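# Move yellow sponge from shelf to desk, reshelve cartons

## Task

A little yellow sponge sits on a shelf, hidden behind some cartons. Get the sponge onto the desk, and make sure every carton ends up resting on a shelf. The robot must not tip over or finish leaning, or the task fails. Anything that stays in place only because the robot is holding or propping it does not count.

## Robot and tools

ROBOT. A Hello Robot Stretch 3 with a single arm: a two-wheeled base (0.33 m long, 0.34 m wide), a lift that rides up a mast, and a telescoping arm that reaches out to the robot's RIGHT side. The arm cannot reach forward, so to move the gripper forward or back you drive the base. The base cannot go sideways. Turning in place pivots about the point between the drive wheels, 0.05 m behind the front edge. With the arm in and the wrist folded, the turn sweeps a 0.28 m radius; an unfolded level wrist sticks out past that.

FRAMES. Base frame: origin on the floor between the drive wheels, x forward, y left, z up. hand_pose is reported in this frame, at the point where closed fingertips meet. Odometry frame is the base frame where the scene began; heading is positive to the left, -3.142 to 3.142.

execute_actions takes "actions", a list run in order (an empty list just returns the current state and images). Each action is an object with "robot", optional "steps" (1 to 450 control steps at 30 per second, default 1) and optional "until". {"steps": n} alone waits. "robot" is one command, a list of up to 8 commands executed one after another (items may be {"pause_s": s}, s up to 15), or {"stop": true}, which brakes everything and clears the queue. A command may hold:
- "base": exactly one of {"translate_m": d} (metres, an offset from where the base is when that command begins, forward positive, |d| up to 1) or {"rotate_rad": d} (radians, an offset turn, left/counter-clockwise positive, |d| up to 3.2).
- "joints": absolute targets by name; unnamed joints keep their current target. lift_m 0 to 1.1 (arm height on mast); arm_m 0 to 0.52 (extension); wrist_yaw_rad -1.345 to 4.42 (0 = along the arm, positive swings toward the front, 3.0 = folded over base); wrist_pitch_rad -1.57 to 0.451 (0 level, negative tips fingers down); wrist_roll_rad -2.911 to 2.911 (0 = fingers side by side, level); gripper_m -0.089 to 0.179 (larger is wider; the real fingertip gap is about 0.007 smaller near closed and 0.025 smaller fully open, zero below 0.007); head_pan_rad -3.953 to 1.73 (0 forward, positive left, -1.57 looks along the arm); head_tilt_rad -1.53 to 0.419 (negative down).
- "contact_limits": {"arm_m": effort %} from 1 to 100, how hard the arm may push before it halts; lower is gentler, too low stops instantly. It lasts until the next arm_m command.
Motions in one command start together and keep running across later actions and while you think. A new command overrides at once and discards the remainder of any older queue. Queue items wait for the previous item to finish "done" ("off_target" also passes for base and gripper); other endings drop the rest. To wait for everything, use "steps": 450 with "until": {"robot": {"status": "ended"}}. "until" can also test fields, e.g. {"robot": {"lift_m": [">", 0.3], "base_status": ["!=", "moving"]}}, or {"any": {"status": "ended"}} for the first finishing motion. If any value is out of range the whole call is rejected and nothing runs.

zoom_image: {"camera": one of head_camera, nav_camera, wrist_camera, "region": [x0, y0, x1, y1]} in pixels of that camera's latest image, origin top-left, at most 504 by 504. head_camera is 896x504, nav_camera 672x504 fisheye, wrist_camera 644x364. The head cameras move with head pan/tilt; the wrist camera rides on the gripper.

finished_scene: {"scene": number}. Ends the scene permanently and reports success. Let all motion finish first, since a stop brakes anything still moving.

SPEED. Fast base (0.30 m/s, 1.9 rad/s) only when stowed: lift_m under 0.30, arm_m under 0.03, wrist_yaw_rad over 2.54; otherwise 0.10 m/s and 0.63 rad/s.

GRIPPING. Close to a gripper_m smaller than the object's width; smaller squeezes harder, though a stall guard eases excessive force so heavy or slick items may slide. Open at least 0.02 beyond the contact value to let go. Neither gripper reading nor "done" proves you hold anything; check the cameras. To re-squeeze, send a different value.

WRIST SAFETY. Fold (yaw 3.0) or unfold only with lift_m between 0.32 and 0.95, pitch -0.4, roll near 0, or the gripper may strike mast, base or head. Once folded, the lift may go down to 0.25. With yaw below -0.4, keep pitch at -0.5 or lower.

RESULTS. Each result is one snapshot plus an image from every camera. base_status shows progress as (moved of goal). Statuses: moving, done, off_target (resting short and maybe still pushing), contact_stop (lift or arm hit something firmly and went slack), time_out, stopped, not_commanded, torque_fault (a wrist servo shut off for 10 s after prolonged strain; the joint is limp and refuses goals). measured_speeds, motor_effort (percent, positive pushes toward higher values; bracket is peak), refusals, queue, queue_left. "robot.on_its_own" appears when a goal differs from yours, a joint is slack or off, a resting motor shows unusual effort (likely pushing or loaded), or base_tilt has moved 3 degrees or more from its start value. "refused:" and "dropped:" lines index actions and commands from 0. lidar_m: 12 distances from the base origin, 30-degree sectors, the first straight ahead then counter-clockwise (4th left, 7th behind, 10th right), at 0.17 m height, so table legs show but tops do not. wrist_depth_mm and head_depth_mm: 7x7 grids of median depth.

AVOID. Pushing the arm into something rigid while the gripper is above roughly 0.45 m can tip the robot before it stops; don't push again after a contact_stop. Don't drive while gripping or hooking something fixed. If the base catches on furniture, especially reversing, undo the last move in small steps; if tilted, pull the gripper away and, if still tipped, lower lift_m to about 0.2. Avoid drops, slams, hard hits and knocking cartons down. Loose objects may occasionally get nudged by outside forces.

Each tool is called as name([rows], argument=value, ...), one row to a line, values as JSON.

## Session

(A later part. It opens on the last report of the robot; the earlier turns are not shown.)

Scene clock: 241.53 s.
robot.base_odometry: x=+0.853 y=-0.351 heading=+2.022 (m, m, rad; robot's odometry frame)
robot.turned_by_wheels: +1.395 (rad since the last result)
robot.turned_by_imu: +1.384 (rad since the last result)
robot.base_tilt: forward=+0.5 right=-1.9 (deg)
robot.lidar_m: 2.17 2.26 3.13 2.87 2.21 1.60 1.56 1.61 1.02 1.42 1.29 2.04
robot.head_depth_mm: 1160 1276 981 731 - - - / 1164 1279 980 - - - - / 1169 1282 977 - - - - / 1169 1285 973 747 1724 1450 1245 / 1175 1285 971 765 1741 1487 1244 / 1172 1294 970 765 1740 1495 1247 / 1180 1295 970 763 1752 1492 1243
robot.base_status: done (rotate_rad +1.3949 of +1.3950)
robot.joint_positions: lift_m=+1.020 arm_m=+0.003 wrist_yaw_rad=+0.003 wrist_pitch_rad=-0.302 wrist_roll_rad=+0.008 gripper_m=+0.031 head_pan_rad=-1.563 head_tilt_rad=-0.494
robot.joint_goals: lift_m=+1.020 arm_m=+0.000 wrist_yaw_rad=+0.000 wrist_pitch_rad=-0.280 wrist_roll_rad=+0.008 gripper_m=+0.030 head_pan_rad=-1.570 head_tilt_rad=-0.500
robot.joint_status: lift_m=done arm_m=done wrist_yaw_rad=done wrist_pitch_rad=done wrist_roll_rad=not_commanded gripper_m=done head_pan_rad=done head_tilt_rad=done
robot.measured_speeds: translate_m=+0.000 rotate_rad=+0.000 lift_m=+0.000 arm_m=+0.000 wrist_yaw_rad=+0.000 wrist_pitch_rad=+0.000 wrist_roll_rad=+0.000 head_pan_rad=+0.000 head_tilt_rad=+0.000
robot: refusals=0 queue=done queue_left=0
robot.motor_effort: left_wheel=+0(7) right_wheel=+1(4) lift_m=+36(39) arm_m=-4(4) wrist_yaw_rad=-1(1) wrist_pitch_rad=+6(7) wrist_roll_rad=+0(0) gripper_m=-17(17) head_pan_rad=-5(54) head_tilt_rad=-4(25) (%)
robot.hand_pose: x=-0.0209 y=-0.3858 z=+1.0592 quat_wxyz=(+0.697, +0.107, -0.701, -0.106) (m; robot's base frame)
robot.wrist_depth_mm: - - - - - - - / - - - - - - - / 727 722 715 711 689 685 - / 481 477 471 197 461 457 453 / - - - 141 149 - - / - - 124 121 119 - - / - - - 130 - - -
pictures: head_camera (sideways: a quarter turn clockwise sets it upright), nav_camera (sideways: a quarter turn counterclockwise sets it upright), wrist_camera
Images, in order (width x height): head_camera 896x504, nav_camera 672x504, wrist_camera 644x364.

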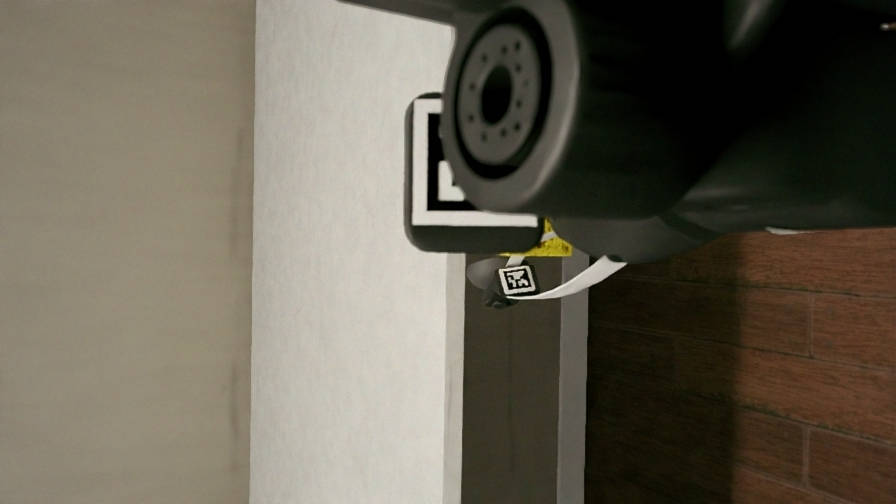

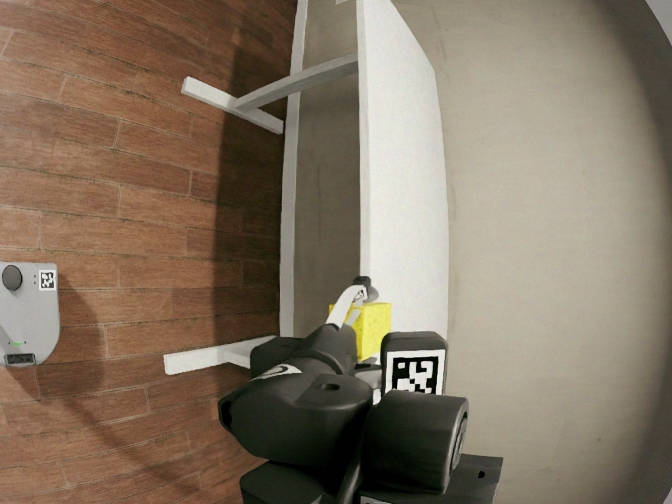

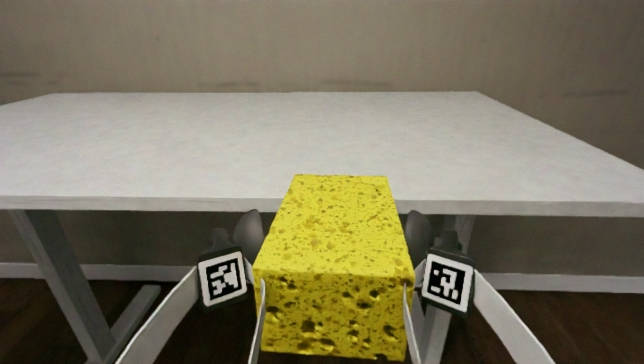

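execute_actions([
  {"robot":[{"joints":{"arm_m":0.42,"lift_m":0.975},"contact_limits":{"arm_m":20}},{"joints":{"lift_m":0.945}}],"steps":450,"until":{"robot":{"status":"ended"}}},
])

Scene clock: 252.23 s.
robot.base_odometry: x=+0.853 y=-0.351 heading=+2.022 (m, m, rad; robot's odometry frame)
robot.turned_by_wheels: +0.000 (rad since the last result)
robot.turned_by_imu: +0.000 (rad since the last result)
robot.base_tilt: forward=+0.3 right=-2.0 (deg)
robot.lidar_m: 2.17 2.26 3.12 2.87 2.21 1.60 1.56 1.61 1.01 1.42 1.29 2.04
robot.head_depth_mm: 1163 1268 1138 - 1236 1461 1221 / 1161 1268 - 730 1721 1445 1245 / 1170 1284 - 728 1734 1499 1249 / 1172 1282 974 766 1739 1496 1248 / 1172 1289 973 766 1733 1488 1243 / 1172 1286 970 762 1742 1497 1247 / 1178 1294 969 763 1756 1491 1242
robot.base_status: done (rotate_rad +1.3949 of +1.3950)
robot.joint_positions: lift_m=+0.945 arm_m=+0.420 wrist_yaw_rad=+0.001 wrist_pitch_rad=-0.301 wrist_roll_rad=+0.008 gripper_m=+0.031 head_pan_rad=-1.563 head_tilt_rad=-0.494
robot.joint_goals: lift_m=+0.945 arm_m=+0.420 wrist_yaw_rad=+0.000 wrist_pitch_rad=-0.280 wrist_roll_rad=+0.008 gripper_m=+0.030 head_pan_rad=-1.570 head_tilt_rad=-0.500
robot.joint_status: lift_m=done arm_m=done wrist_yaw_rad=done wrist_pitch_rad=done wrist_roll_rad=not_commanded gripper_m=done head_pan_rad=done head_tilt_rad=done
robot.measured_speeds: translate_m=+0.000 rotate_rad=+0.000 lift_m=+0.000 arm_m=+0.000 wrist_yaw_rad=+0.000 wrist_pitch_rad=+0.000 wrist_roll_rad=+0.000 head_pan_rad=+0.000 head_tilt_rad=+0.000
robot: refusals=0 queue=done queue_left=0
robot.motor_effort: left_wheel=-1(1) right_wheel=+1(1) lift_m=+18(37) arm_m=+6(5) wrist_yaw_rad=-1(1) wrist_pitch_rad=+6(6) wrist_roll_rad=+0(0) gripper_m=-16(17) head_pan_rad=-5(5) head_tilt_rad=-3(4) (%)
robot.contact_limits: arm_m 20 (drawing in: default 31, maximum 52; extending or still: default 44, maximum 71)
robot.hand_pose: x=-0.0212 y=-0.8022 z=+0.9851 quat_wxyz=(+0.697, +0.106, -0.702, -0.106) (m; robot's base frame)
robot.wrist_depth_mm: 710 690 677 678 670 659 659 / 740 726 730 717 712 695 694 / 462 460 457 445 439 435 432 / 309 304 302 197 296 297 292 / 230 229 238 141 149 222 221 / 184 183 124 121 119 179 178 / 153 152 151 129 141 149 149
pictures: head_camera (sideways: a quarter turn clockwise sets it upright), nav_camera (sideways: a quarter turn counterclockwise sets it upright), wrist_camera
Images, in order (width x height): head_camera 896x504, nav_camera 672x504, wrist_camera 644x364.

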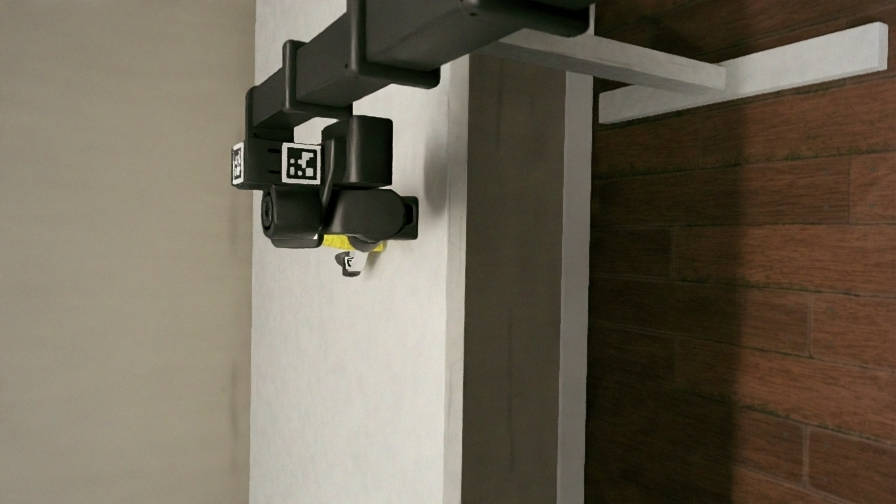

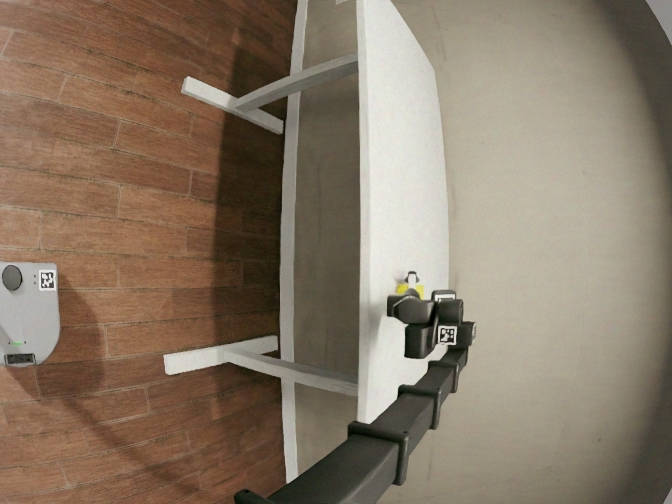

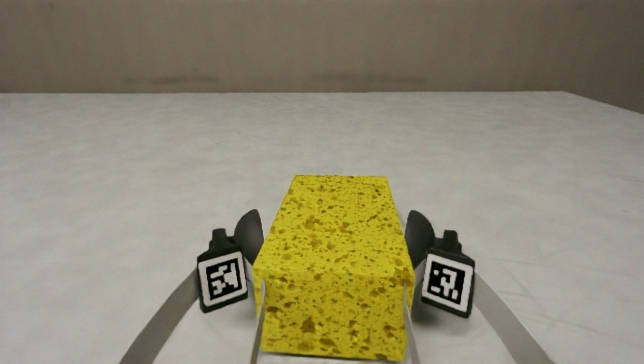

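execute_actions([
  {"robot":[{"joints":{"lift_m":0.938,"head_pan_rad":1.2,"head_tilt_rad":-0.1}},{"joints":{"gripper_m":0.11}},{"joints":{"arm_m":0.3,"lift_m":0.96}}],"steps":450,"until":{"robot":{"status":"ended"}}},
])

Scene clock: 261.77 s.
robot.base_odometry: x=+0.853 y=-0.351 heading=+2.022 (m, m, rad; robot's odometry frame)
robot.turned_by_wheels: +0.000 (rad since the last result)
robot.turned_by_imu: +0.000 (rad since the last result)
robot.base_tilt: forward=+0.6 right=-1.9 (deg)
robot.lidar_m: 2.17 2.27 3.12 2.87 2.21 1.60 1.56 1.62 1.01 1.42 1.28 2.04
robot.head_depth_mm: 2599 3075 3118 3141 3089 2319 1727 / 2606 3437 3560 3706 3584 2349 1738 / 2591 3348 3475 3608 3219 2323 1734 / 2301 3196 3281 3387 3352 2334 1726 / 2435 3131 3179 3244 3335 2334 1728 / 2323 2994 3072 3173 3078 2312 1728 / 2385 2921 2988 3054 3150 2314 1716
robot.base_status: done (rotate_rad +1.3949 of +1.3950)
robot.joint_positions: lift_m=+0.960 arm_m=+0.300 wrist_yaw_rad=+0.001 wrist_pitch_rad=-0.300 wrist_roll_rad=+0.008 gripper_m=+0.110 head_pan_rad=+1.193 head_tilt_rad=-0.112
robot.joint_goals: lift_m=+0.960 arm_m=+0.300 wrist_yaw_rad=+0.000 wrist_pitch_rad=-0.280 wrist_roll_rad=+0.008 gripper_m=+0.110 head_pan_rad=+1.200 head_tilt_rad=-0.100
robot.joint_status: lift_m=done arm_m=done wrist_yaw_rad=done wrist_pitch_rad=done wrist_roll_rad=not_commanded gripper_m=done head_pan_rad=done head_tilt_rad=done
robot.measured_speeds: translate_m=+0.000 rotate_rad=+0.000 lift_m=+0.000 arm_m=+0.000 wrist_yaw_rad=+0.000 wrist_pitch_rad=+0.000 wrist_roll_rad=+0.000 head_pan_rad=+0.000 head_tilt_rad=+0.000
robot: refusals=0 queue=done queue_left=0
robot.motor_effort: left_wheel=-1(0) right_wheel=+1(1) lift_m=+36(37) arm_m=-5(6) wrist_yaw_rad=-1(1) wrist_pitch_rad=+6(6) wrist_roll_rad=+0(0) gripper_m=+0(95) head_pan_rad=+4(50) head_tilt_rad=+8(39) (%)
robot.hand_pose: x=-0.0212 y=-0.6830 z=+0.9995 quat_wxyz=(+0.697, +0.106, -0.702, -0.106) (m; robot's base frame)
robot.wrist_depth_mm: 819 805 795 779 762 779 762 / 868 867 840 817 825 819 810 / 515 514 506 502 494 481 479 / 343 339 334 243 330 326 323 / 256 254 264 246 249 248 246 / 204 207 193 200 200 206 198 / 170 168 168 168 167 161 165
pictures: head_camera (sideways: a quarter turn clockwise sets it upright), nav_camera (sideways: a quarter turn counterclockwise sets it upright), wrist_camera
Images, in order (width x height): head_camera 896x504, nav_camera 672x504, wrist_camera 644x364.

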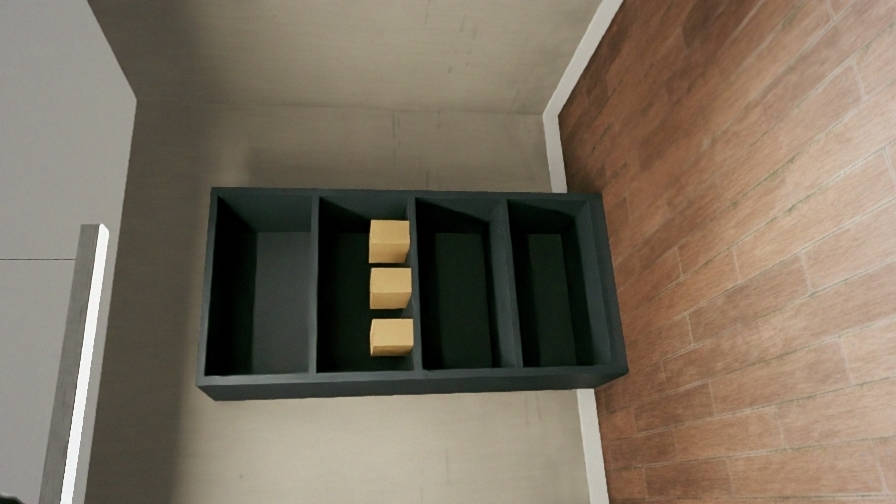

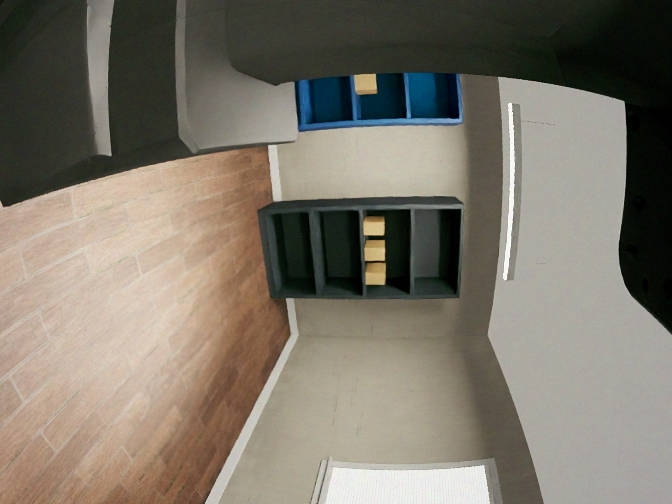

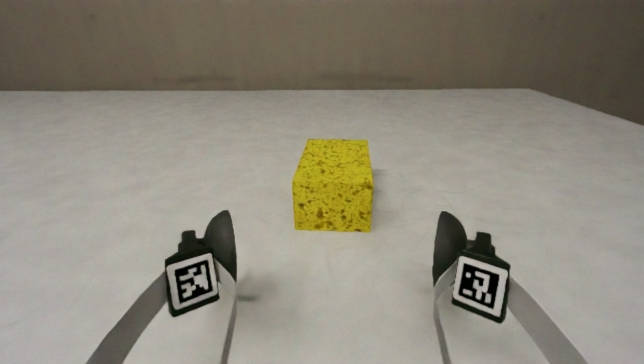

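finished_scene(scene=1)

The scene is finished: the task was done.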